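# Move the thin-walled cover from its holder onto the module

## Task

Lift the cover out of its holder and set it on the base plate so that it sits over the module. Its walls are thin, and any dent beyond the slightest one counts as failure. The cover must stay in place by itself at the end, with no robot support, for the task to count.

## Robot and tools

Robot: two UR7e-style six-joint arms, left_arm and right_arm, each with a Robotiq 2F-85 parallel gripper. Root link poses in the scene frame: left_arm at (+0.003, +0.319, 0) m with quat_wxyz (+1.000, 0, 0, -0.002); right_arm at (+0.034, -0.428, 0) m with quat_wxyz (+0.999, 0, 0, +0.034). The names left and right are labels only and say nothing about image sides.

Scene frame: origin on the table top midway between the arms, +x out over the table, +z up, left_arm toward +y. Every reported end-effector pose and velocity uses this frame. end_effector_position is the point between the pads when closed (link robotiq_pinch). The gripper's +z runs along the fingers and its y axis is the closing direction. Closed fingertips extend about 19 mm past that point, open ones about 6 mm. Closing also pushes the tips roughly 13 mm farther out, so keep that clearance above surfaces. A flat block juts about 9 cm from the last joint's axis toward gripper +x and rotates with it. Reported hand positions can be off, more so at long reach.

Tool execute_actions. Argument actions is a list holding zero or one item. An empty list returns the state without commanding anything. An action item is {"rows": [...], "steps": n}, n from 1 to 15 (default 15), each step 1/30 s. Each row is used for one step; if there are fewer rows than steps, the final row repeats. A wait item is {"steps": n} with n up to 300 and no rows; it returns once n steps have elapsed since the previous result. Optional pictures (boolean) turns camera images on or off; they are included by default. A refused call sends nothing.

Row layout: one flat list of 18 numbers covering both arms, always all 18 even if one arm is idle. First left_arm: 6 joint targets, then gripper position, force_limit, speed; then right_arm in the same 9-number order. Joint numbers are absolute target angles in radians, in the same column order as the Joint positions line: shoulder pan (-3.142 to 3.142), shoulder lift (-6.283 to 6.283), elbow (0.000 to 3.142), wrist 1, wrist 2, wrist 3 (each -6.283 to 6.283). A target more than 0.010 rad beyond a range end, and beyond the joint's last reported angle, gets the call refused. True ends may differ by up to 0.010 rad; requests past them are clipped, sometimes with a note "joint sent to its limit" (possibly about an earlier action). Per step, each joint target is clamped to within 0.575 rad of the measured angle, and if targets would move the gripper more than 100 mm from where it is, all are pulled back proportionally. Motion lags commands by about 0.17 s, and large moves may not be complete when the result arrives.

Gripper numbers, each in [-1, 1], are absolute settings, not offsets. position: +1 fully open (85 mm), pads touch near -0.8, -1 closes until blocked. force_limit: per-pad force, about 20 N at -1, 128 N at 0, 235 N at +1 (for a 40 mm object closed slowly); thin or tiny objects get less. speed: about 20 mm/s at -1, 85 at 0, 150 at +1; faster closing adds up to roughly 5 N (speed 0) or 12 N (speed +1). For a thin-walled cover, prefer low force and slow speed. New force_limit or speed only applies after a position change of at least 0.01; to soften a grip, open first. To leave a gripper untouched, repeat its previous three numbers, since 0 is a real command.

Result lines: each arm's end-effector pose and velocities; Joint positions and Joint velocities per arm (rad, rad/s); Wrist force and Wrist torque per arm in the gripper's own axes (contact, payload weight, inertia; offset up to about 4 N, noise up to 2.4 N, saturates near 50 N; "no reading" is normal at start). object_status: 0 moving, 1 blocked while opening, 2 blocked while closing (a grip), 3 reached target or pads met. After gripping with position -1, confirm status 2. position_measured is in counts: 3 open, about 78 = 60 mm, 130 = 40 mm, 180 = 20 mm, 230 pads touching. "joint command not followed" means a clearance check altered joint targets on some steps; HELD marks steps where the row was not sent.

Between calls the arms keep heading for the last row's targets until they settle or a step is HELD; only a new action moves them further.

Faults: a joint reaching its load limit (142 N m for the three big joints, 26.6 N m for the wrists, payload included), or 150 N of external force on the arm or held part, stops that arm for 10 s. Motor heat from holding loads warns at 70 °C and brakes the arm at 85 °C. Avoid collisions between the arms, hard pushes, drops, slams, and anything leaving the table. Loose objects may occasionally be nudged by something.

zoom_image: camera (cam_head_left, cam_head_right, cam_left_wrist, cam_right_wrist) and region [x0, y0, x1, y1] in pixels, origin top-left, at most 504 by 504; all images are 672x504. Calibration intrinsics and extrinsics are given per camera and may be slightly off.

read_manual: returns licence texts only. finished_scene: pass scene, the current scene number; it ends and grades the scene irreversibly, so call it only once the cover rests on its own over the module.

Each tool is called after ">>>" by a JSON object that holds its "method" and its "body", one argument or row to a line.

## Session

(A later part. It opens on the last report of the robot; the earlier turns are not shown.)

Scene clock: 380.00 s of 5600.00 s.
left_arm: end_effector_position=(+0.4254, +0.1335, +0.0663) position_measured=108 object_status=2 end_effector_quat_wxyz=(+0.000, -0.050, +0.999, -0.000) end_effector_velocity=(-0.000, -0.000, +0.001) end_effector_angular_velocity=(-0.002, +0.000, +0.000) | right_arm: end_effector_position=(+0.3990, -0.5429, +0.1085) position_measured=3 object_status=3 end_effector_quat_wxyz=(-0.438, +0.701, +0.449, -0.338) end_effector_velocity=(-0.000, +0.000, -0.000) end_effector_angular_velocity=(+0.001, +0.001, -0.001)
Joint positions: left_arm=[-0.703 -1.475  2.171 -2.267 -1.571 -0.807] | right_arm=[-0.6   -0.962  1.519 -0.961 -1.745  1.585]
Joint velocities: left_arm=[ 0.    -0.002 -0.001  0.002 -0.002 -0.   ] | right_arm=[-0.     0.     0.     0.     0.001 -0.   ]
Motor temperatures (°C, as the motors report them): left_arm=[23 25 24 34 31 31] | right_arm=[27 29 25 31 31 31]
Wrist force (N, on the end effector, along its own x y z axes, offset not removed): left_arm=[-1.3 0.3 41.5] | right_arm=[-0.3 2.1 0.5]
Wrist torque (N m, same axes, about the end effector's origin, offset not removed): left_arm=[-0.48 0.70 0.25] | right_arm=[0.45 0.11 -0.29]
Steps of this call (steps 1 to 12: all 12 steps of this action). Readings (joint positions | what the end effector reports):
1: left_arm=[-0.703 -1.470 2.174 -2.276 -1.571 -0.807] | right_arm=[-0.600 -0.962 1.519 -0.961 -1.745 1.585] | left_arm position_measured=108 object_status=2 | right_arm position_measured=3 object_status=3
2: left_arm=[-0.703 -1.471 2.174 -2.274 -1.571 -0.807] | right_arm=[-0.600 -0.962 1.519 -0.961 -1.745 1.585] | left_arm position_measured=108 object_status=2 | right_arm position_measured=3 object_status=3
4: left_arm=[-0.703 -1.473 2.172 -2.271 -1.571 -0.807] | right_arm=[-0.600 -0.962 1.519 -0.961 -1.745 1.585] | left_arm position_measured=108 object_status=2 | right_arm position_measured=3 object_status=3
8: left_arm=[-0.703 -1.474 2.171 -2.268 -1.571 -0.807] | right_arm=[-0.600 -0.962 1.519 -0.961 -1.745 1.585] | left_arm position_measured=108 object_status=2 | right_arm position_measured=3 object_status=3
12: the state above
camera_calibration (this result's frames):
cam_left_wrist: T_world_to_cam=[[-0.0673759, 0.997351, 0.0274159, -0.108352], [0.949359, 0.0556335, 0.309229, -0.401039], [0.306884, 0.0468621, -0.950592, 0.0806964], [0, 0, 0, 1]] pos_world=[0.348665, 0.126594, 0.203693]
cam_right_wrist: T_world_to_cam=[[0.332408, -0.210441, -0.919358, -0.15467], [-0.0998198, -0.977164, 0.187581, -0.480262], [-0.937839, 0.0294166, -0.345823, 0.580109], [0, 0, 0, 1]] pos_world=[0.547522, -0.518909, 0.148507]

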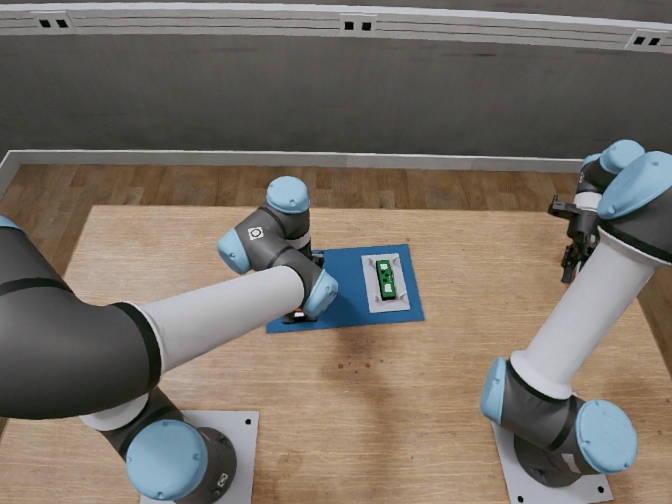

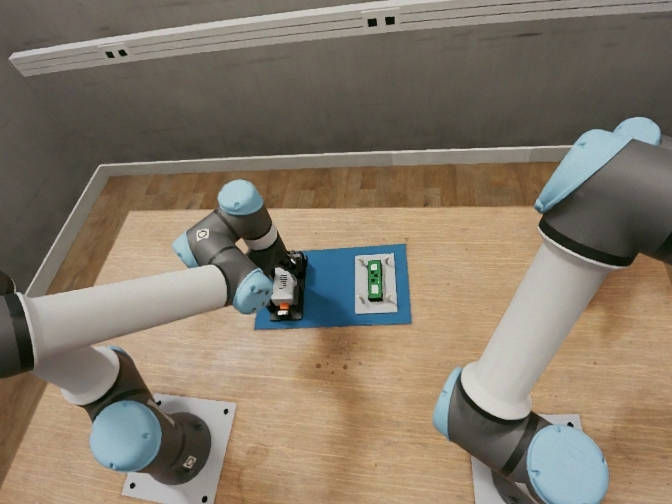

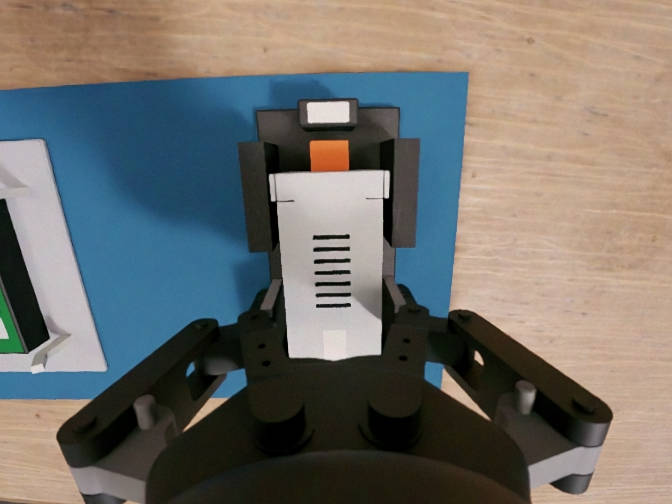

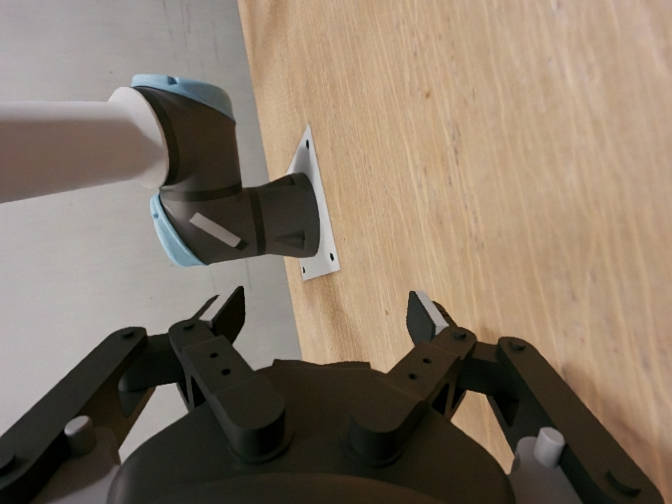

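>>> {"method": "execute_actions", "body": {
  "actions": [
    {"rows":[[-0.703,-1.4748,2.1706,-2.2668,-1.571,-0.8066,0.42,-0.78,-0.5,-0.6,-0.962,1.519,-0.961,-1.745,1.585,1,-1,0]],"steps":12}
  ]
}}

>>> {"method": "execute_actions", "body": {
  "actions": [
    {"rows":[[-0.703,-1.4485,2.1897,-2.3122,-1.571,-0.8066,0.42,-0.78,-0.5,-0.6,-0.962,1.519,-0.961,-1.745,1.585,1,-1,0]],"steps":15}
  ]
}}

Scene clock: 396.30 s of 5600.00 s.
left_arm: end_effector_position=(+0.4256, +0.1334, +0.0666) position_measured=77 object_status=0 end_effector_quat_wxyz=(+0.000, -0.050, +0.999, -0.000) end_effector_velocity=(-0.000, -0.000, -0.000) end_effector_angular_velocity=(-0.001, +0.001, +0.001) | right_arm: end_effector_position=(+0.3990, -0.5429, +0.1085) position_measured=3 object_status=3 end_effector_quat_wxyz=(-0.438, +0.701, +0.449, -0.338) end_effector_velocity=(+0.000, -0.001, -0.000) end_effector_angular_velocity=(+0.000, -0.000, -0.001)
Joint positions: left_arm=[-0.703 -1.475  2.17  -2.267 -1.571 -0.807] | right_arm=[-0.6   -0.962  1.519 -0.961 -1.745  1.585]
Joint velocities: left_arm=[ 0.     0.     0.     0.    -0.001 -0.001] | right_arm=[-0.001  0.001 -0.001 -0.    -0.    -0.   ]
Motor temperatures (°C, as the motors report them): left_arm=[23 25 24 34 31 31] | right_arm=[27 29 25 31 31 31]
Wrist force (N, on the end effector, along its own x y z axes, offset not removed): left_arm=[1.7 -2.0 -3.1] | right_arm=[-1.9 1.2 -0.1]
Wrist torque (N m, same axes, about the end effector's origin, offset not removed): left_arm=[-0.22 -0.10 0.17] | right_arm=[0.39 0.32 -0.13]
Steps of this call (steps 1 to 15: the robot went on to your last target; steps 16 to 90: nothing new was sent; then 12.90 s passed at rest; steps 91 to 102: all 12 steps of this action). Readings (joint positions | what the end effector reports):
91: left_arm=[-0.703 -1.475 2.171 -2.267 -1.571 -0.807] | right_arm=[-0.600 -0.962 1.519 -0.961 -1.745 1.585] | left_arm position_measured=108 object_status=0 | right_arm position_measured=3 object_status=3
92: left_arm=[-0.703 -1.475 2.171 -2.267 -1.571 -0.807] | right_arm=[-0.600 -0.962 1.519 -0.961 -1.745 1.585] | left_arm position_measured=107 object_status=0 | right_arm position_measured=3 object_status=3
94: left_arm=[-0.703 -1.475 2.170 -2.267 -1.571 -0.807] | right_arm=[-0.600 -0.962 1.519 -0.961 -1.745 1.585] | left_arm position_measured=101 object_status=0 | right_arm position_measured=3 object_status=3
98: left_arm=[-0.703 -1.475 2.170 -2.267 -1.571 -0.807] | right_arm=[-0.600 -0.962 1.519 -0.961 -1.745 1.585] | left_arm position_measured=83 object_status=0 | right_arm position_measured=3 object_status=3
102: the state above
camera_calibration (this result's frames):
cam_left_wrist: T_world_to_cam=[[-0.0673911, 0.997364, 0.0268852, -0.108142], [0.94918, 0.0557857, 0.309749, -0.401295], [0.307433, 0.0463933, -0.950438, 0.0807748], [0, 0, 0, 1]] pos_world=[0.348781, 0.126496, 0.20398]
cam_right_wrist: T_world_to_cam=[[0.332408, -0.210441, -0.919358, -0.15467], [-0.0998196, -0.977164, 0.187581, -0.480262], [-0.937839, 0.0294166, -0.345823, 0.580109], [0, 0, 0, 1]] pos_world=[0.547522, -0.518909, 0.148506]

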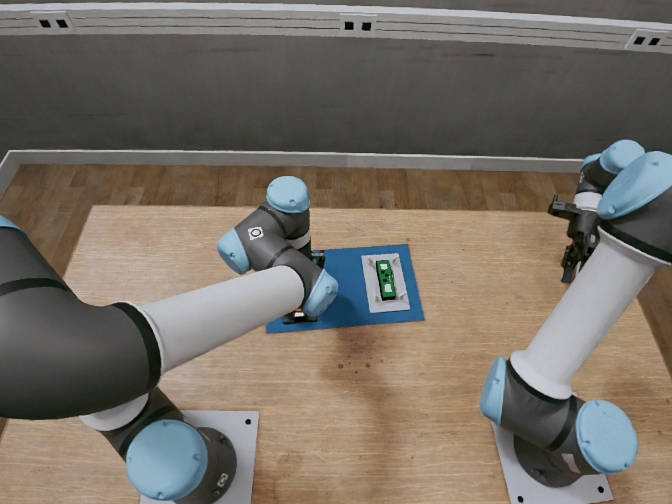

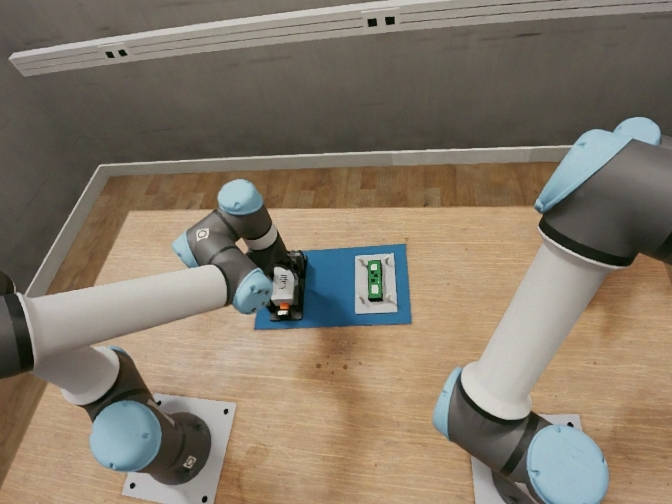

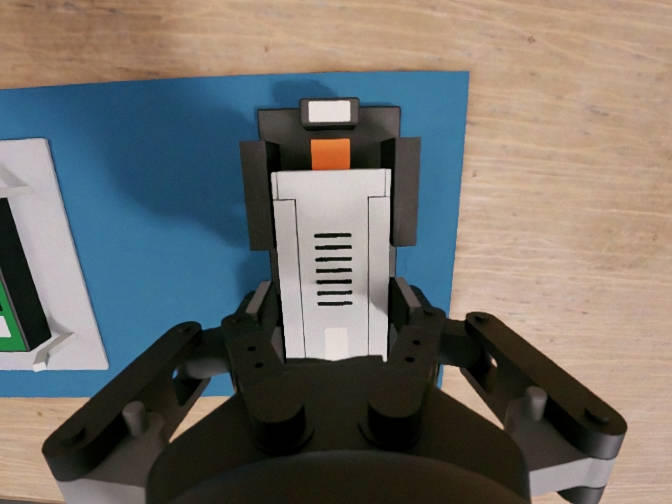

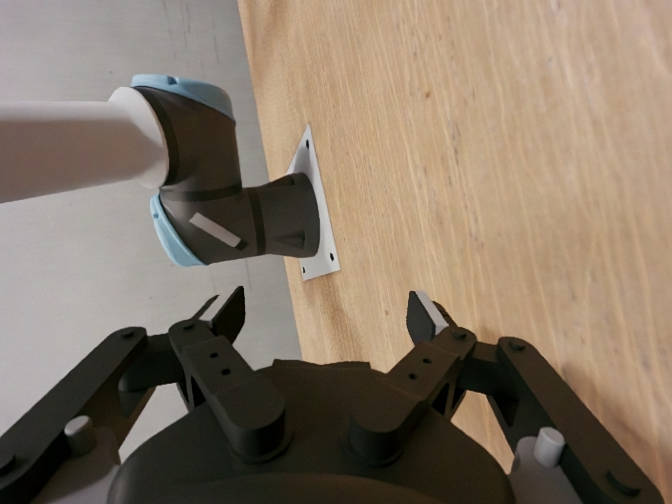

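Scene clock: 396.80 s of 5600.00 s.
left_arm: end_effector_position=(+0.4250, +0.1339, +0.0519) position_measured=76 object_status=3 end_effector_quat_wxyz=(+0.000, -0.050, +0.999, -0.000) end_effector_velocity=(-0.000, -0.000, -0.001) end_effector_angular_velocity=(-0.001, +0.001, -0.000) | right_arm: end_effector_position=(+0.3990, -0.5429, +0.1085) position_measured=3 object_status=3 end_effector_quat_wxyz=(-0.438, +0.701, +0.449, -0.338) end_effector_velocity=(+0.000, +0.000, -0.000) end_effector_angular_velocity=(+0.000, +0.001, +0.001)
Joint positions: left_arm=[-0.703 -1.449  2.19  -2.312 -1.571 -0.807] | right_arm=[-0.6   -0.962  1.519 -0.961 -1.745  1.585]
Joint velocities: left_arm=[ 0.     0.002  0.001 -0.004 -0.001  0.   ] | right_arm=[ 0.001  0.001 -0.001  0.     0.     0.   ]
Motor temperatures (°C, as the motors report them): left_arm=[23 25 24 34 31 31] | right_arm=[27 29 25 31 31 31]
Wrist force (N, on the end effector, along its own x y z axes, offset not removed): left_arm=[0.0 -2.0 1.3] | right_arm=[2.7 1.6 3.2]
Wrist torque (N m, same axes, about the end effector's origin, offset not removed): left_arm=[-0.23 0.07 0.02] | right_arm=[0.51 -0.23 -0.22]
Steps of this call (steps 1 to 15: all 15 steps of this action). Readings (joint positions | what the end effector reports):
1: left_arm=[-0.703 -1.474 2.171 -2.268 -1.571 -0.807] | right_arm=[-0.600 -0.962 1.519 -0.961 -1.745 1.585] | left_arm position_measured=76 object_status=0 | right_arm position_measured=3 object_status=3
2: left_arm=[-0.703 -1.469 2.174 -2.275 -1.571 -0.807] | right_arm=[-0.600 -0.962 1.519 -0.961 -1.745 1.585] | left_arm position_measured=76 object_status=0 | right_arm position_measured=3 object_status=3
4: left_arm=[-0.703 -1.459 2.182 -2.293 -1.571 -0.807] | right_arm=[-0.600 -0.962 1.519 -0.961 -1.745 1.585] | left_arm position_measured=76 object_status=0 | right_arm position_measured=3 object_status=3
8: left_arm=[-0.703 -1.451 2.188 -2.308 -1.571 -0.807] | right_arm=[-0.600 -0.962 1.519 -0.961 -1.745 1.585] | left_arm position_measured=76 object_status=3 | right_arm position_measured=3 object_status=3
15: the state above
camera_calibration (this result's frames):
cam_left_wrist: T_world_to_cam=[[-0.067371, 0.997351, 0.0274073, -0.108372], [0.949356, 0.055631, 0.309237, -0.396165], [0.306893, 0.0468529, -0.95059, 0.0670925], [0, 0, 0, 1]] pos_world=[0.34821, 0.126981, 0.189256]
cam_right_wrist: T_world_to_cam=[[0.332408, -0.210441, -0.919358, -0.154669], [-0.0998195, -0.977164, 0.187581, -0.480262], [-0.937839, 0.0294165, -0.345823, 0.580109], [0, 0, 0, 1]] pos_world=[0.547522, -0.518909, 0.148507]

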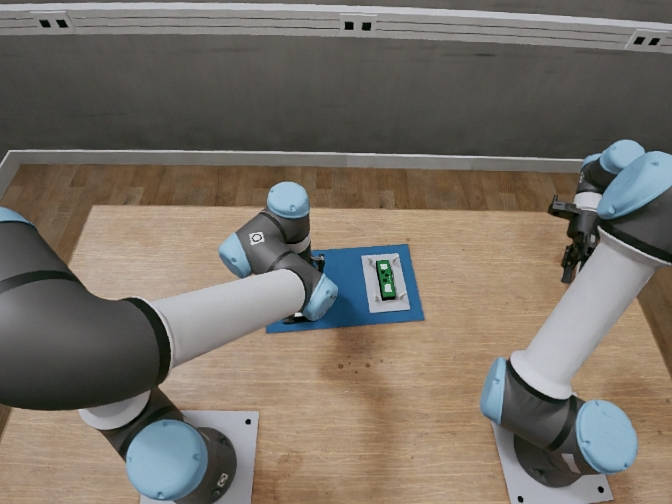

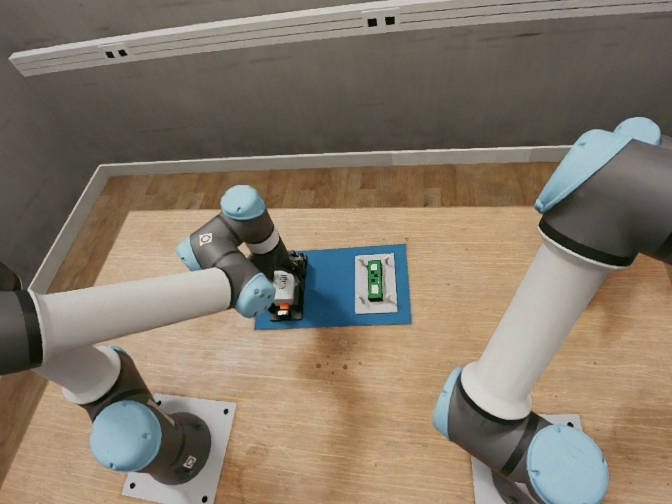

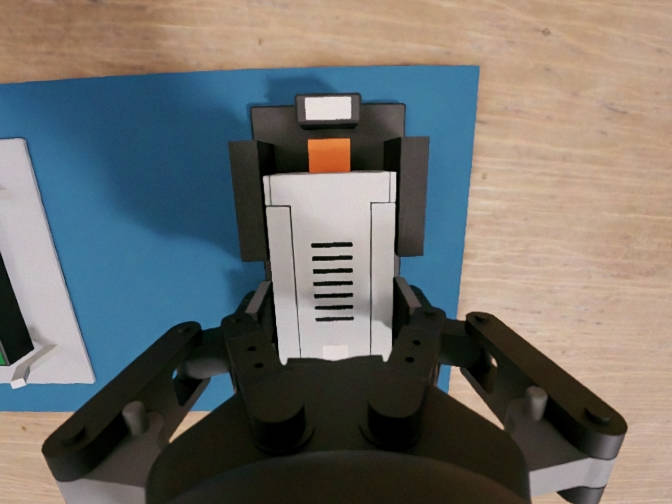

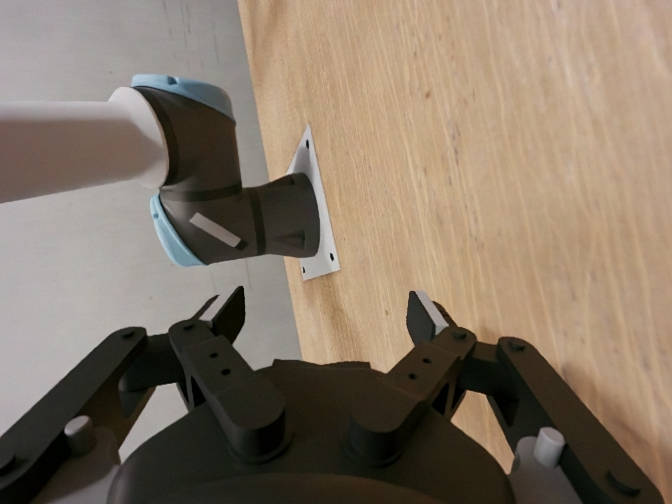

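>>> {"method": "zoom_image", "body": {
  "camera": "cam_left_wrist",
  "region": [220,70,440,200]
}}

>>> {"method": "zoom_image", "body": {
  "camera": "cam_head_right",
  "region": [250,250,330,330]
}}

Region (220, 70, 440, 200) of cam_left_wrist's 672x504 image, scaled by 2.291, with more detail than that image has; it fills the top 298 rows of this view, and the rest is white.

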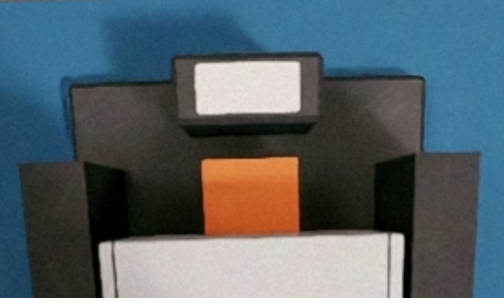

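Region (250, 250, 330, 330) of cam_head_right's 672x504 image, scaled by 6.300, with more detail than that image has.

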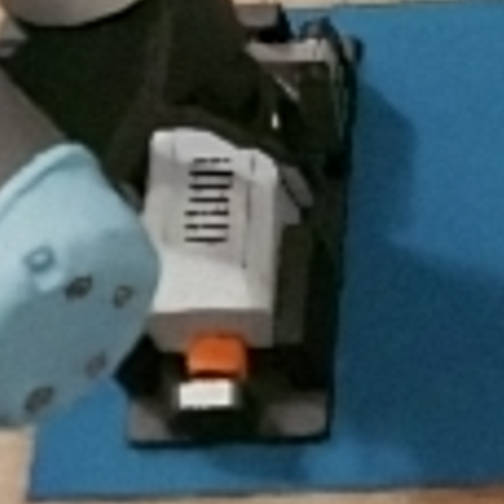

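>>> {"method": "execute_actions", "body": {
  "actions": [
    {"rows":[[-0.703,-1.5634,2.0975,-2.1049,-1.571,-0.8066,0.42,-0.78,-0.5,-0.6,-0.962,1.519,-0.961,-1.745,1.585,1,-1,0]],"steps":15}
  ],
  "pictures": false
}}

>>> {"method": "execute_actions", "body": {
  "actions": [
    {"rows":[[-0.889,-1.76,2.30,-2.111,-1.571,0.578,-1,-0.78,0.5,-0.6,-0.962,1.519,-0.961,-1.745,1.585,1,-1,0]],"steps":15}
  ],
  "pictures": false
}}

>>> {"method": "execute_actions", "body": {
  "actions": [
    {"steps":20}
  ],
  "pictures": false
}}

>>> {"method": "execute_actions", "body": {
  "actions": [
    {"rows":[[-0.889,-1.729,2.338,-2.18,-1.571,0.578,-1,-0.78,0.5,-0.6,-0.962,1.519,-0.961,-1.745,1.585,1,-1,0]],"steps":15}
  ]
}}

Scene clock: 413.80 s of 5600.00 s.
left_arm: end_effector_position=(+0.4247, +0.1341, +0.1194) position_measured=76 object_status=3 end_effector_quat_wxyz=(+0.000, -0.050, +0.999, -0.000) end_effector_velocity=(-0.002, +0.001, +0.007) end_effector_angular_velocity=(+0.003, +0.004, -0.000) | right_arm: end_effector_position=(+0.3990, -0.5429, +0.1085) position_measured=3 object_status=3 end_effector_quat_wxyz=(-0.438, +0.701, +0.449, -0.338) end_effector_velocity=(+0.001, -0.001, +0.000) end_effector_angular_velocity=(-0.001, -0.002, -0.001)
Joint positions: left_arm=[-0.703 -1.562  2.098 -2.107 -1.571 -0.807] | right_arm=[-0.6   -0.962  1.519 -0.961 -1.745  1.585]
Joint velocities: left_arm=[ 0.    -0.012 -0.009  0.026 -0.     0.   ] | right_arm=[-0.002  0.    -0.002 -0.001 -0.001 -0.   ]
Motor temperatures (°C, as the motors report them): left_arm=[23 25 24 34 31 31] | right_arm=[27 29 25 31 31 31]
Wrist force (N, on the end effector, along its own x y z axes, offset not removed): left_arm=[1.0 1.6 -1.9] | right_arm=[0.4 3.9 -1.0]
Wrist torque (N m, same axes, about the end effector's origin, offset not removed): left_arm=[0.41 0.08 0.24] | right_arm=[0.50 -0.02 -0.28]
Steps of this call (steps 1 to 15: the robot went on to your last target; steps 16 to 90: nothing new was sent; then 13.50 s passed at rest; steps 91 to 105: all 15 steps of this action). Readings (joint positions | what the end effector reports):
91: left_arm=[-0.703 -1.449 2.189 -2.311 -1.571 -0.807] | right_arm=[-0.600 -0.962 1.519 -0.961 -1.745 1.585] | left_arm position_measured=76 object_status=3 | right_arm position_measured=3 object_status=3
92: left_arm=[-0.703 -1.460 2.179 -2.300 -1.571 -0.807] | right_arm=[-0.600 -0.962 1.519 -0.961 -1.745 1.585] | left_arm position_measured=76 object_status=3 | right_arm position_measured=3 object_status=3
94: left_arm=[-0.703 -1.506 2.141 -2.230 -1.571 -0.807] | right_arm=[-0.600 -0.962 1.519 -0.961 -1.745 1.585] | left_arm position_measured=76 object_status=3 | right_arm position_measured=3 object_status=3
98: left_arm=[-0.703 -1.550 2.108 -2.134 -1.571 -0.807] | right_arm=[-0.600 -0.962 1.519 -0.961 -1.745 1.585] | left_arm position_measured=76 object_status=3 | right_arm position_measured=3 object_status=3
105: the state above

Scene clock: 414.30 s of 5600.00 s.
left_arm: end_effector_position=(+0.3314, +0.1251, +0.1107) position_measured=203 object_status=0 end_effector_quat_wxyz=(+0.000, +0.530, +0.848, -0.000) end_effector_velocity=(-0.010, +0.000, -0.002) end_effector_angular_velocity=(-0.002, -0.001, -2.763) | right_arm: end_effector_position=(+0.3990, -0.5429, +0.1085) position_measured=3 object_status=3 end_effector_quat_wxyz=(-0.438, +0.701, +0.449, -0.338) end_effector_velocity=(+0.000, -0.000, +0.000) end_effector_angular_velocity=(+0.000, -0.000, -0.002)
Joint positions: left_arm=[-0.887 -1.758  2.298 -2.111 -1.571  0.226] | right_arm=[-0.6   -0.962  1.519 -0.961 -1.745  1.585]
Joint velocities: left_arm=[-0.022 -0.024  0.024 -0.002 -0.001  2.742] | right_arm=[-0.001  0.    -0.001  0.001  0.    -0.   ]
Motor temperatures (°C, as the motors report them): left_arm=[23 25 24 34 31 31] | right_arm=[27 29 25 31 31 31]
Wrist force (N, on the end effector, along its own x y z axes, offset not removed): left_arm=[1.4 0.2 -2.5] | right_arm=[0.1 3.5 -0.9]
Wrist torque (N m, same axes, about the end effector's origin, offset not removed): left_arm=[0.27 -0.02 0.18] | right_arm=[0.88 0.21 -0.04]
Steps of this call (steps 1 to 15: all 15 steps of this action). Readings (joint positions | what the end effector reports):
1: left_arm=[-0.704 -1.564 2.099 -2.107 -1.571 -0.806] | right_arm=[-0.600 -0.962 1.519 -0.961 -1.745 1.585] | left_arm position_measured=76 object_status=0 | right_arm position_measured=3 object_status=3
2: left_arm=[-0.715 -1.575 2.110 -2.107 -1.571 -0.795] | right_arm=[-0.600 -0.962 1.519 -0.961 -1.745 1.585] | left_arm position_measured=78 object_status=0 | right_arm position_measured=3 object_status=3
4: left_arm=[-0.782 -1.644 2.180 -2.109 -1.571 -0.713] | right_arm=[-0.600 -0.962 1.519 -0.961 -1.745 1.585] | left_arm position_measured=91 object_status=0 | right_arm position_measured=3 object_status=3
8: left_arm=[-0.864 -1.733 2.272 -2.110 -1.571 -0.412] | right_arm=[-0.600 -0.962 1.519 -0.961 -1.745 1.585] | left_arm position_measured=131 object_status=0 | right_arm position_measured=3 object_status=3
15: the state above

Scene clock: 414.97 s of 5600.00 s.
left_arm: end_effector_position=(+0.3304, +0.1251, +0.1105) position_measured=231 object_status=3 end_effector_quat_wxyz=(+0.000, +0.671, +0.741, -0.000) end_effector_velocity=(+0.000, +0.000, +0.000) end_effector_angular_velocity=(+0.001, -0.000, -0.003) | right_arm: end_effector_position=(+0.3990, -0.5429, +0.1085) position_measured=3 object_status=3 end_effector_quat_wxyz=(-0.438, +0.701, +0.449, -0.338) end_effector_velocity=(+0.000, -0.000, +0.000) end_effector_angular_velocity=(-0.000, +0.001, +0.001)
Joint positions: left_arm=[-0.889 -1.76   2.3   -2.111 -1.571  0.578] | right_arm=[-0.6   -0.962  1.519 -0.961 -1.745  1.585]
Joint velocities: left_arm=[ 0.    -0.     0.     0.001  0.     0.003] | right_arm=[ 0.     0.001 -0.001  0.001 -0.001 -0.   ]
Motor temperatures (°C, as the motors report them): left_arm=[23 25 24 34 31 31] | right_arm=[27 29 25 31 31 31]
Wrist force (N, on the end effector, along its own x y z axes, offset not removed): left_arm=[-2.2 -0.4 1.6] | right_arm=[1.5 0.4 -2.6]
Wrist torque (N m, same axes, about the end effector's origin, offset not removed): left_arm=[0.04 0.54 0.15] | right_arm=[0.34 0.11 0.04]
Steps of this call (steps 1 to 20: the robot went on to your last target). Readings (joint positions | what the end effector reports):
1: left_arm=[-0.888 -1.759 2.298 -2.111 -1.571 0.316] | right_arm=[-0.600 -0.962 1.519 -0.961 -1.745 1.585] | left_arm position_measured=214 object_status=0 | right_arm position_measured=3 object_status=3
2: left_arm=[-0.888 -1.759 2.299 -2.111 -1.571 0.393] | right_arm=[-0.600 -0.962 1.519 -0.961 -1.745 1.585] | left_arm position_measured=224 object_status=0 | right_arm position_measured=3 object_status=3
4: left_arm=[-0.889 -1.759 2.299 -2.111 -1.571 0.488] | right_arm=[-0.600 -0.962 1.519 -0.961 -1.745 1.585] | left_arm position_measured=231 object_status=0 | right_arm position_measured=3 object_status=3
8: left_arm=[-0.889 -1.760 2.300 -2.111 -1.571 0.557] | right_arm=[-0.600 -0.962 1.519 -0.961 -1.745 1.585] | left_arm position_measured=231 object_status=3 | right_arm position_measured=3 object_status=3
20: the state above

Scene clock: 415.47 s of 5600.00 s.
left_arm: end_effector_position=(+0.3293, +0.1265, +0.0902) position_measured=231 object_status=3 end_effector_quat_wxyz=(+0.000, +0.671, +0.741, -0.000) end_effector_velocity=(+0.000, +0.000, -0.002) end_effector_angular_velocity=(+0.001, -0.001, -0.001) | right_arm: end_effector_position=(+0.3990, -0.5429, +0.1085) position_measured=3 object_status=3 end_effector_quat_wxyz=(-0.438, +0.701, +0.449, -0.338) end_effector_velocity=(+0.000, -0.001, +0.000) end_effector_angular_velocity=(+0.000, -0.000, -0.002)
Joint positions: left_arm=[-0.889 -1.729  2.338 -2.179 -1.571  0.578] | right_arm=[-0.6   -0.962  1.519 -0.961 -1.745  1.585]
Joint velocities: left_arm=[ 0.     0.003  0.003 -0.006  0.002  0.001] | right_arm=[-0.001  0.    -0.001  0.     0.    -0.   ]
Motor temperatures (°C, as the motors report them): left_arm=[23 25 24 34 31 31] | right_arm=[27 29 25 31 31 31]
Wrist force (N, on the end effector, along its own x y z axes, offset not removed): left_arm=[-1.0 -0.1 -3.0] | right_arm=[0.9 5.5 0.5]
Wrist torque (N m, same axes, about the end effector's origin, offset not removed): left_arm=[0.11 0.27 -0.05] | right_arm=[1.03 -0.15 0.04]
Steps of this call (steps 1 to 15: all 15 steps of this action). Readings (joint positions | what the end effector reports):
1: left_arm=[-0.889 -1.759 2.301 -2.112 -1.571 0.578] | right_arm=[-0.600 -0.962 1.519 -0.961 -1.745 1.585] | left_arm position_measured=231 object_status=3 | right_arm position_measured=3 object_status=3
2: left_arm=[-0.889 -1.754 2.307 -2.122 -1.571 0.578] | right_arm=[-0.600 -0.962 1.519 -0.961 -1.745 1.585] | left_arm position_measured=231 object_status=3 | right_arm position_measured=3 object_status=3
4: left_arm=[-0.889 -1.742 2.322 -2.149 -1.571 0.578] | right_arm=[-0.600 -0.962 1.519 -0.961 -1.745 1.585] | left_arm position_measured=231 object_status=3 | right_arm position_measured=3 object_status=3
8: left_arm=[-0.889 -1.732 2.334 -2.173 -1.571 0.578] | right_arm=[-0.600 -0.962 1.519 -0.961 -1.745 1.585] | left_arm position_measured=231 object_status=3 | right_arm position_measured=3 object_status=3
15: the state above
camera_calibration (this result's frames):
cam_left_wrist: T_world_to_cam=[[0.997331, 0.0675735, 0.0276564, -0.341471], [0.0557354, -0.949272, 0.309477, 0.104569], [0.0471658, -0.307109, -0.950505, 0.263553], [0, 0, 0, 1]] pos_world=[0.322301, 0.203278, 0.227591]
cam_right_wrist: T_world_to_cam=[[0.332408, -0.210441, -0.919358, -0.15467], [-0.0998197, -0.977164, 0.187581, -0.480262], [-0.937839, 0.0294166, -0.345823, 0.580109], [0, 0, 0, 1]] pos_world=[0.547522, -0.518909, 0.148506]

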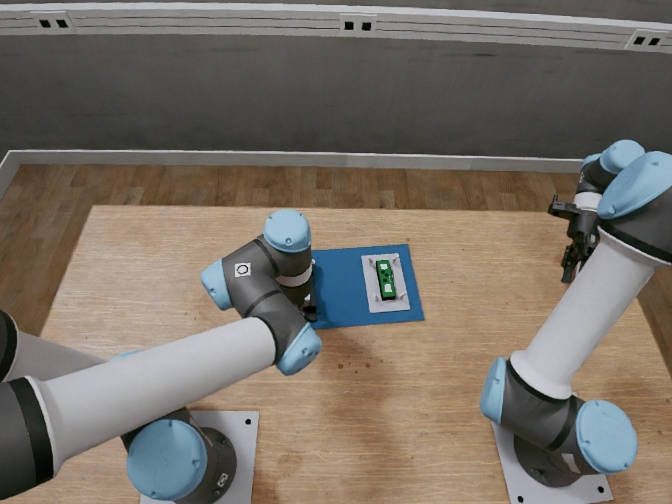

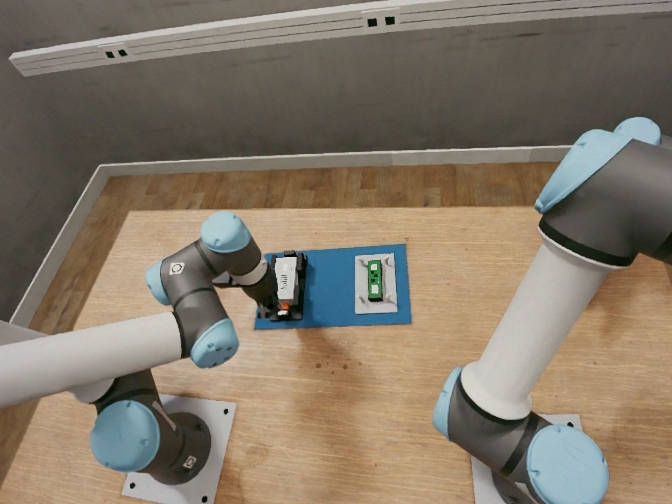

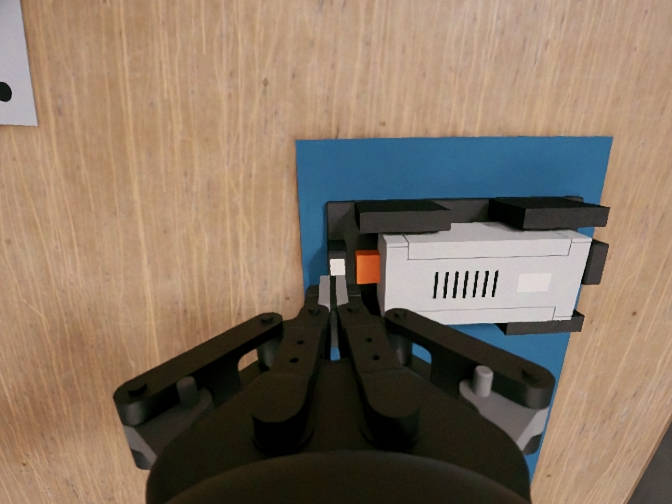

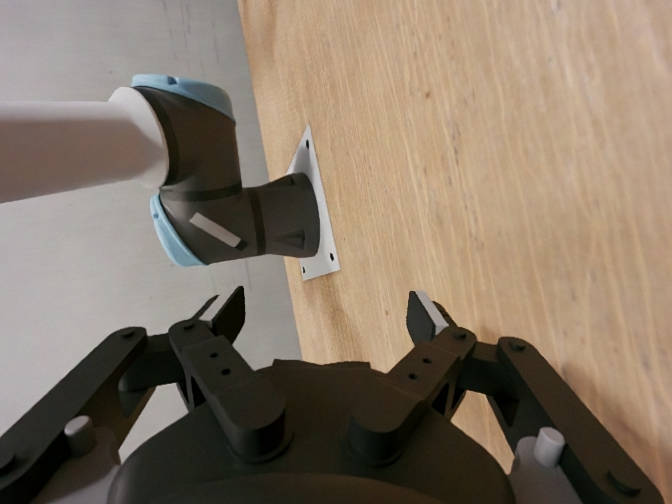

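>>> {"method": "execute_actions", "body": {
  "actions": [
    {"rows":[[-0.889,-1.6794,2.3775,-2.269,-1.571,0.578,-1,-0.78,0.5,-0.6,-0.962,1.519,-0.961,-1.745,1.585,1,-1,0]],"steps":15}
  ]
}}

>>> {"method": "zoom_image", "body": {
  "camera": "cam_head_right",
  "region": [240,250,330,330]
}}

Scene clock: 421.07 s of 5600.00 s.
left_arm: end_effector_position=(+0.3290, +0.1268, +0.0653) position_measured=231 object_status=3 end_effector_quat_wxyz=(+0.000, +0.671, +0.741, -0.000) end_effector_velocity=(+0.000, -0.000, -0.002) end_effector_angular_velocity=(+0.000, +0.000, -0.000) | right_arm: end_effector_position=(+0.3990, -0.5429, +0.1085) position_measured=3 object_status=3 end_effector_quat_wxyz=(-0.438, +0.701, +0.449, -0.338) end_effector_velocity=(-0.001, -0.000, +0.000) end_effector_angular_velocity=(+0.000, +0.001, +0.001)
Joint positions: left_arm=[-0.889 -1.68   2.377 -2.268 -1.571  0.578] | right_arm=[-0.6   -0.962  1.519 -0.961 -1.745  1.585]
Joint velocities: left_arm=[-0.     0.006  0.003 -0.009 -0.     0.   ] | right_arm=[-0.    -0.     0.001  0.001 -0.001  0.   ]
Motor temperatures (°C, as the motors report them): left_arm=[23 25 24 34 31 31] | right_arm=[27 29 25 31 31 31]
Wrist force (N, on the end effector, along its own x y z axes, offset not removed): left_arm=[3.1 -0.8 0.3] | right_arm=[-0.7 -0.1 1.4]
Wrist torque (N m, same axes, about the end effector's origin, offset not removed): left_arm=[0.04 -0.44 0.34] | right_arm=[0.21 0.22 -0.11]
Steps of this call (steps 1 to 15: the robot went on to your last target; steps 16 to 90: nothing new was sent; then 2.10 s passed at rest; steps 91 to 105: all 15 steps of this action). Readings (joint positions | what the end effector reports):
91: left_arm=[-0.889 -1.728 2.339 -2.181 -1.571 0.578] | right_arm=[-0.600 -0.962 1.519 -0.961 -1.745 1.585] | left_arm position_measured=231 object_status=3 | right_arm position_measured=3 object_status=3
92: left_arm=[-0.889 -1.720 2.346 -2.191 -1.571 0.578] | right_arm=[-0.600 -0.962 1.519 -0.961 -1.745 1.585] | left_arm position_measured=231 object_status=3 | right_arm position_measured=3 object_status=3
94: left_arm=[-0.889 -1.700 2.361 -2.227 -1.571 0.578] | right_arm=[-0.600 -0.962 1.519 -0.961 -1.745 1.585] | left_arm position_measured=231 object_status=3 | right_arm position_measured=3 object_status=3
98: left_arm=[-0.889 -1.684 2.374 -2.259 -1.571 0.578] | right_arm=[-0.600 -0.962 1.519 -0.961 -1.745 1.585] | left_arm position_measured=231 object_status=3 | right_arm position_measured=3 object_status=3
105: the state above
camera_calibration (this result's frames):
cam_left_wrist: T_world_to_cam=[[0.997334, 0.0675693, 0.027566, -0.340548], [0.0557642, -0.949304, 0.309375, 0.112582], [0.0470727, -0.307013, -0.95054, 0.240002], [0, 0, 0, 1]] pos_world=[0.322065, 0.203569, 0.202689]
cam_right_wrist: T_world_to_cam=[[0.332408, -0.210441, -0.919358, -0.15467], [-0.0998198, -0.977164, 0.187581, -0.480262], [-0.937839, 0.0294168, -0.345823, 0.580109], [0, 0, 0, 1]] pos_world=[0.547522, -0.518909, 0.148507]

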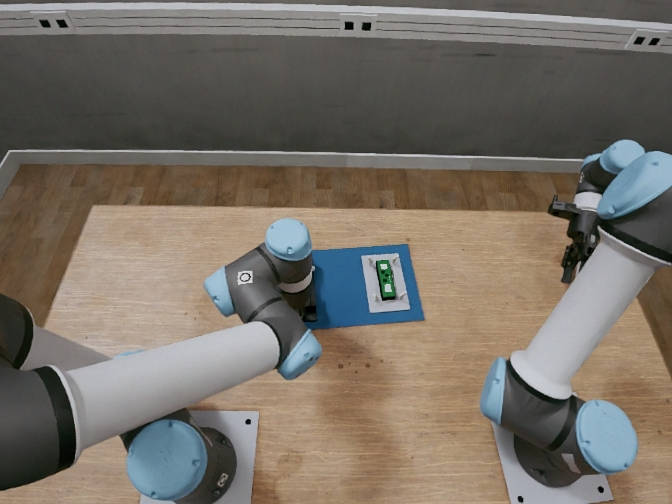

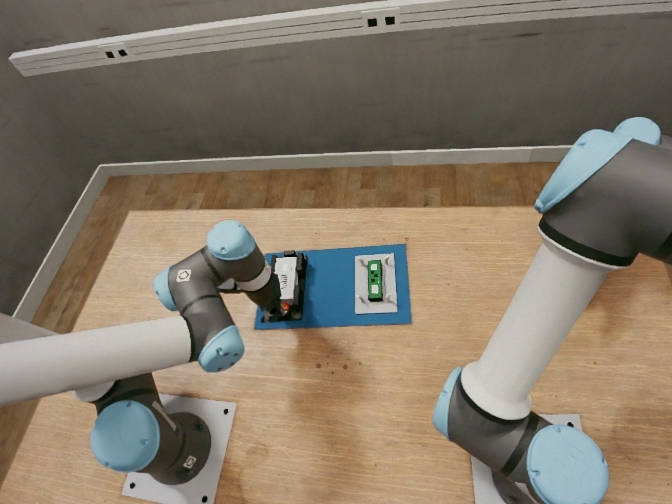

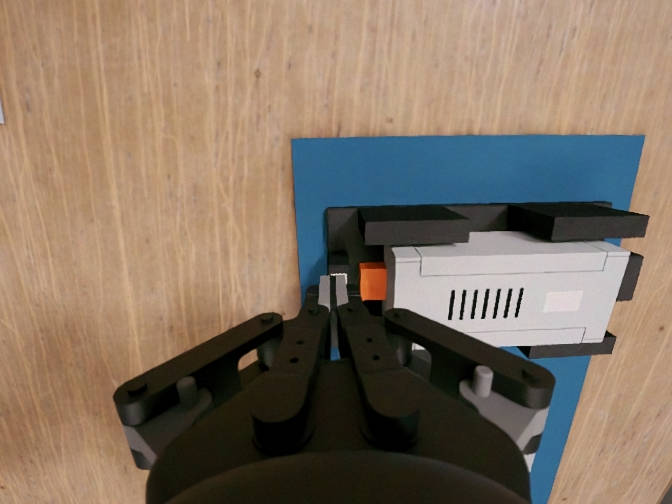

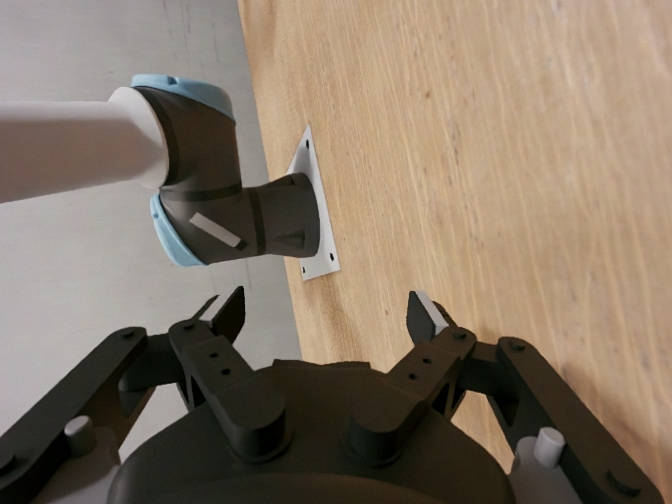

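Region (240, 250, 330, 330) of cam_head_right's 672x504 image, scaled by 5.600, with more detail than that image has.

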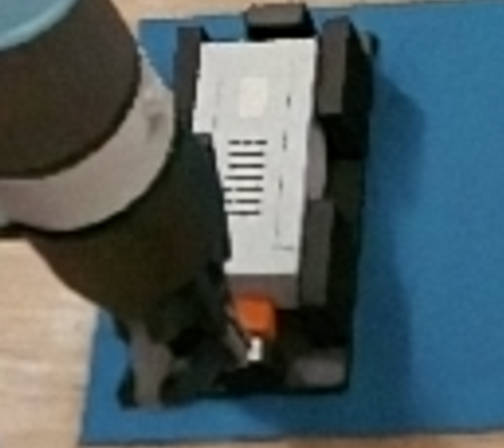

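>>> {"method": "execute_actions", "body": {
  "actions": [
    {"rows":[[-0.889,-1.669,2.3847,-2.2867,-1.571,0.578,-1,-0.78,0.5,-0.6,-0.962,1.519,-0.961,-1.745,1.585,1,-1,0]],"steps":12}
  ],
  "pictures": false
}}

>>> {"method": "execute_actions", "body": {
  "actions": [
    {"rows":[[-0.889,-1.6627,2.389,-2.2973,-1.571,0.578,-1,-0.78,0.5,-0.6,-0.962,1.519,-0.961,-1.745,1.585,1,-1,0]],"steps":12}
  ],
  "pictures": false
}}

Scene clock: 425.70 s of 5600.00 s.
left_arm: end_effector_position=(+0.3290, +0.1268, +0.0605) position_measured=231 object_status=3 end_effector_quat_wxyz=(+0.000, +0.671, +0.741, -0.000) end_effector_velocity=(-0.000, +0.000, -0.001) end_effector_angular_velocity=(+0.000, +0.000, +0.000) | right_arm: end_effector_position=(+0.3990, -0.5429, +0.1085) position_measured=3 object_status=3 end_effector_quat_wxyz=(-0.438, +0.701, +0.449, -0.338) end_effector_velocity=(-0.000, -0.000, +0.000) end_effector_angular_velocity=(+0.000, -0.000, -0.002)
Joint positions: left_arm=[-0.889 -1.669  2.385 -2.286 -1.571  0.578] | right_arm=[-0.6   -0.962  1.519 -0.961 -1.745  1.585]
Joint velocities: left_arm=[ 0.     0.002  0.002 -0.003 -0.    -0.   ] | right_arm=[-0.001 -0.001  0.     0.     0.001  0.   ]
Motor temperatures (°C, as the motors report them): left_arm=[23 26 24 34 31 31] | right_arm=[27 29 25 31 31 31]
Wrist force (N, on the end effector, along its own x y z axes, offset not removed): left_arm=[2.9 -3.5 1.4] | right_arm=[2.7 3.1 -1.8]
Wrist torque (N m, same axes, about the end effector's origin, offset not removed): left_arm=[-0.56 -0.48 0.08] | right_arm=[0.56 -0.40 -0.01]
Steps of this call (steps 1 to 15: the robot went on to your last target; steps 16 to 90: nothing new was sent; then 1.23 s passed at rest; steps 91 to 102: all 12 steps of this action). Readings (joint positions | what the end effector reports):
91: left_arm=[-0.889 -1.679 2.378 -2.270 -1.571 0.578] | right_arm=[-0.600 -0.962 1.519 -0.961 -1.745 1.585] | left_arm position_measured=231 object_status=3 | right_arm position_measured=3 object_status=3
92: left_arm=[-0.889 -1.677 2.379 -2.273 -1.571 0.578] | right_arm=[-0.600 -0.962 1.519 -0.961 -1.745 1.585] | left_arm position_measured=231 object_status=3 | right_arm position_measured=3 object_status=3
94: left_arm=[-0.889 -1.673 2.382 -2.280 -1.571 0.578] | right_arm=[-0.600 -0.962 1.519 -0.961 -1.745 1.585] | left_arm position_measured=231 object_status=3 | right_arm position_measured=3 object_status=3
98: left_arm=[-0.889 -1.670 2.384 -2.285 -1.571 0.578] | right_arm=[-0.600 -0.962 1.519 -0.961 -1.745 1.585] | left_arm position_measured=231 object_status=3 | right_arm position_measured=3 object_status=3
102: the state above

Scene clock: 435.90 s of 5600.00 s.
left_arm: end_effector_position=(+0.3297, +0.1260, +0.0595) position_measured=231 object_status=3 end_effector_quat_wxyz=(+0.002, +0.671, +0.741, -0.000) end_effector_velocity=(-0.000, -0.000, +0.000) end_effector_angular_velocity=(-0.001, +0.000, +0.001) | right_arm: end_effector_position=(+0.3990, -0.5429, +0.1085) position_measured=3 object_status=3 end_effector_quat_wxyz=(-0.438, +0.701, +0.449, -0.338) end_effector_velocity=(+0.000, -0.001, +0.001) end_effector_angular_velocity=(-0.001, -0.001, -0.002)
Joint positions: left_arm=[-0.889 -1.666  2.386 -2.294 -1.571  0.578] | right_arm=[-0.6   -0.962  1.519 -0.961 -1.745  1.585]
Joint velocities: left_arm=[ 0.    -0.001 -0.     0.001 -0.001 -0.   ] | right_arm=[-0.002 -0.001 -0.001  0.     0.     0.   ]
Motor temperatures (°C, as the motors report them): left_arm=[23 26 24 34 31 31] | right_arm=[27 29 25 31 31 31]
Wrist force (N, on the end effector, along its own x y z axes, offset not removed): left_arm=[4.2 -3.7 -28.2] | right_arm=[-1.4 2.1 0.3]
Wrist torque (N m, same axes, about the end effector's origin, offset not removed): left_arm=[0.31 0.54 0.31] | right_arm=[0.41 0.38 -0.07]
FORCE FAULT: contact force on the left arm reached its limit, and that arm stopped for 10 seconds. The contact can be on any part of that arm, not only on its tool. That arm's remaining commands of this call were not run. That arm holds still and accepts commands again. Move the arm away from the contact; if what it grips holds it there, let go first. Pushing or pulling that hard again can fault the arm again.
The stop of the left arm began at step 6 of this call (marked STOPPED below). From that step on that arm followed nothing that you had sent. 7 of its steps, steps kept back included, did not run and will not run. Nothing is kept back now, and the robot has no last target.
Steps of this call (steps 1 to 12: all 12 steps of this action; steps 13 to 306: the stop continued). Readings (joint positions | what the end effector reports):
1: left_arm=[-0.889 -1.669 2.385 -2.287 -1.571 0.578] | right_arm=[-0.600 -0.962 1.519 -0.961 -1.745 1.585] | left_arm position_measured=231 object_status=3 | right_arm position_measured=3 object_status=3
2: left_arm=[-0.889 -1.668 2.386 -2.289 -1.571 0.578] | right_arm=[-0.600 -0.962 1.519 -0.961 -1.745 1.585] | left_arm position_measured=231 object_status=3 | right_arm position_measured=3 object_status=3
4: left_arm=[-0.889 -1.666 2.387 -2.293 -1.571 0.578] | right_arm=[-0.600 -0.962 1.519 -0.961 -1.745 1.585] | left_arm position_measured=231 object_status=3 | right_arm position_measured=3 object_status=3
6: left_arm=[-0.889 -1.666 2.386 -2.294 -1.571 0.578] | right_arm=[-0.600 -0.962 1.519 -0.961 -1.745 1.585] | left_arm position_measured=231 object_status=3 | right_arm position_measured=3 object_status=3 STOPPED (the left arm)
8: left_arm=[-0.889 -1.666 2.386 -2.294 -1.571 0.578] | right_arm=[-0.600 -0.962 1.519 -0.961 -1.745 1.585] | left_arm position_measured=231 object_status=3 | right_arm position_measured=3 object_status=3
306: the state above


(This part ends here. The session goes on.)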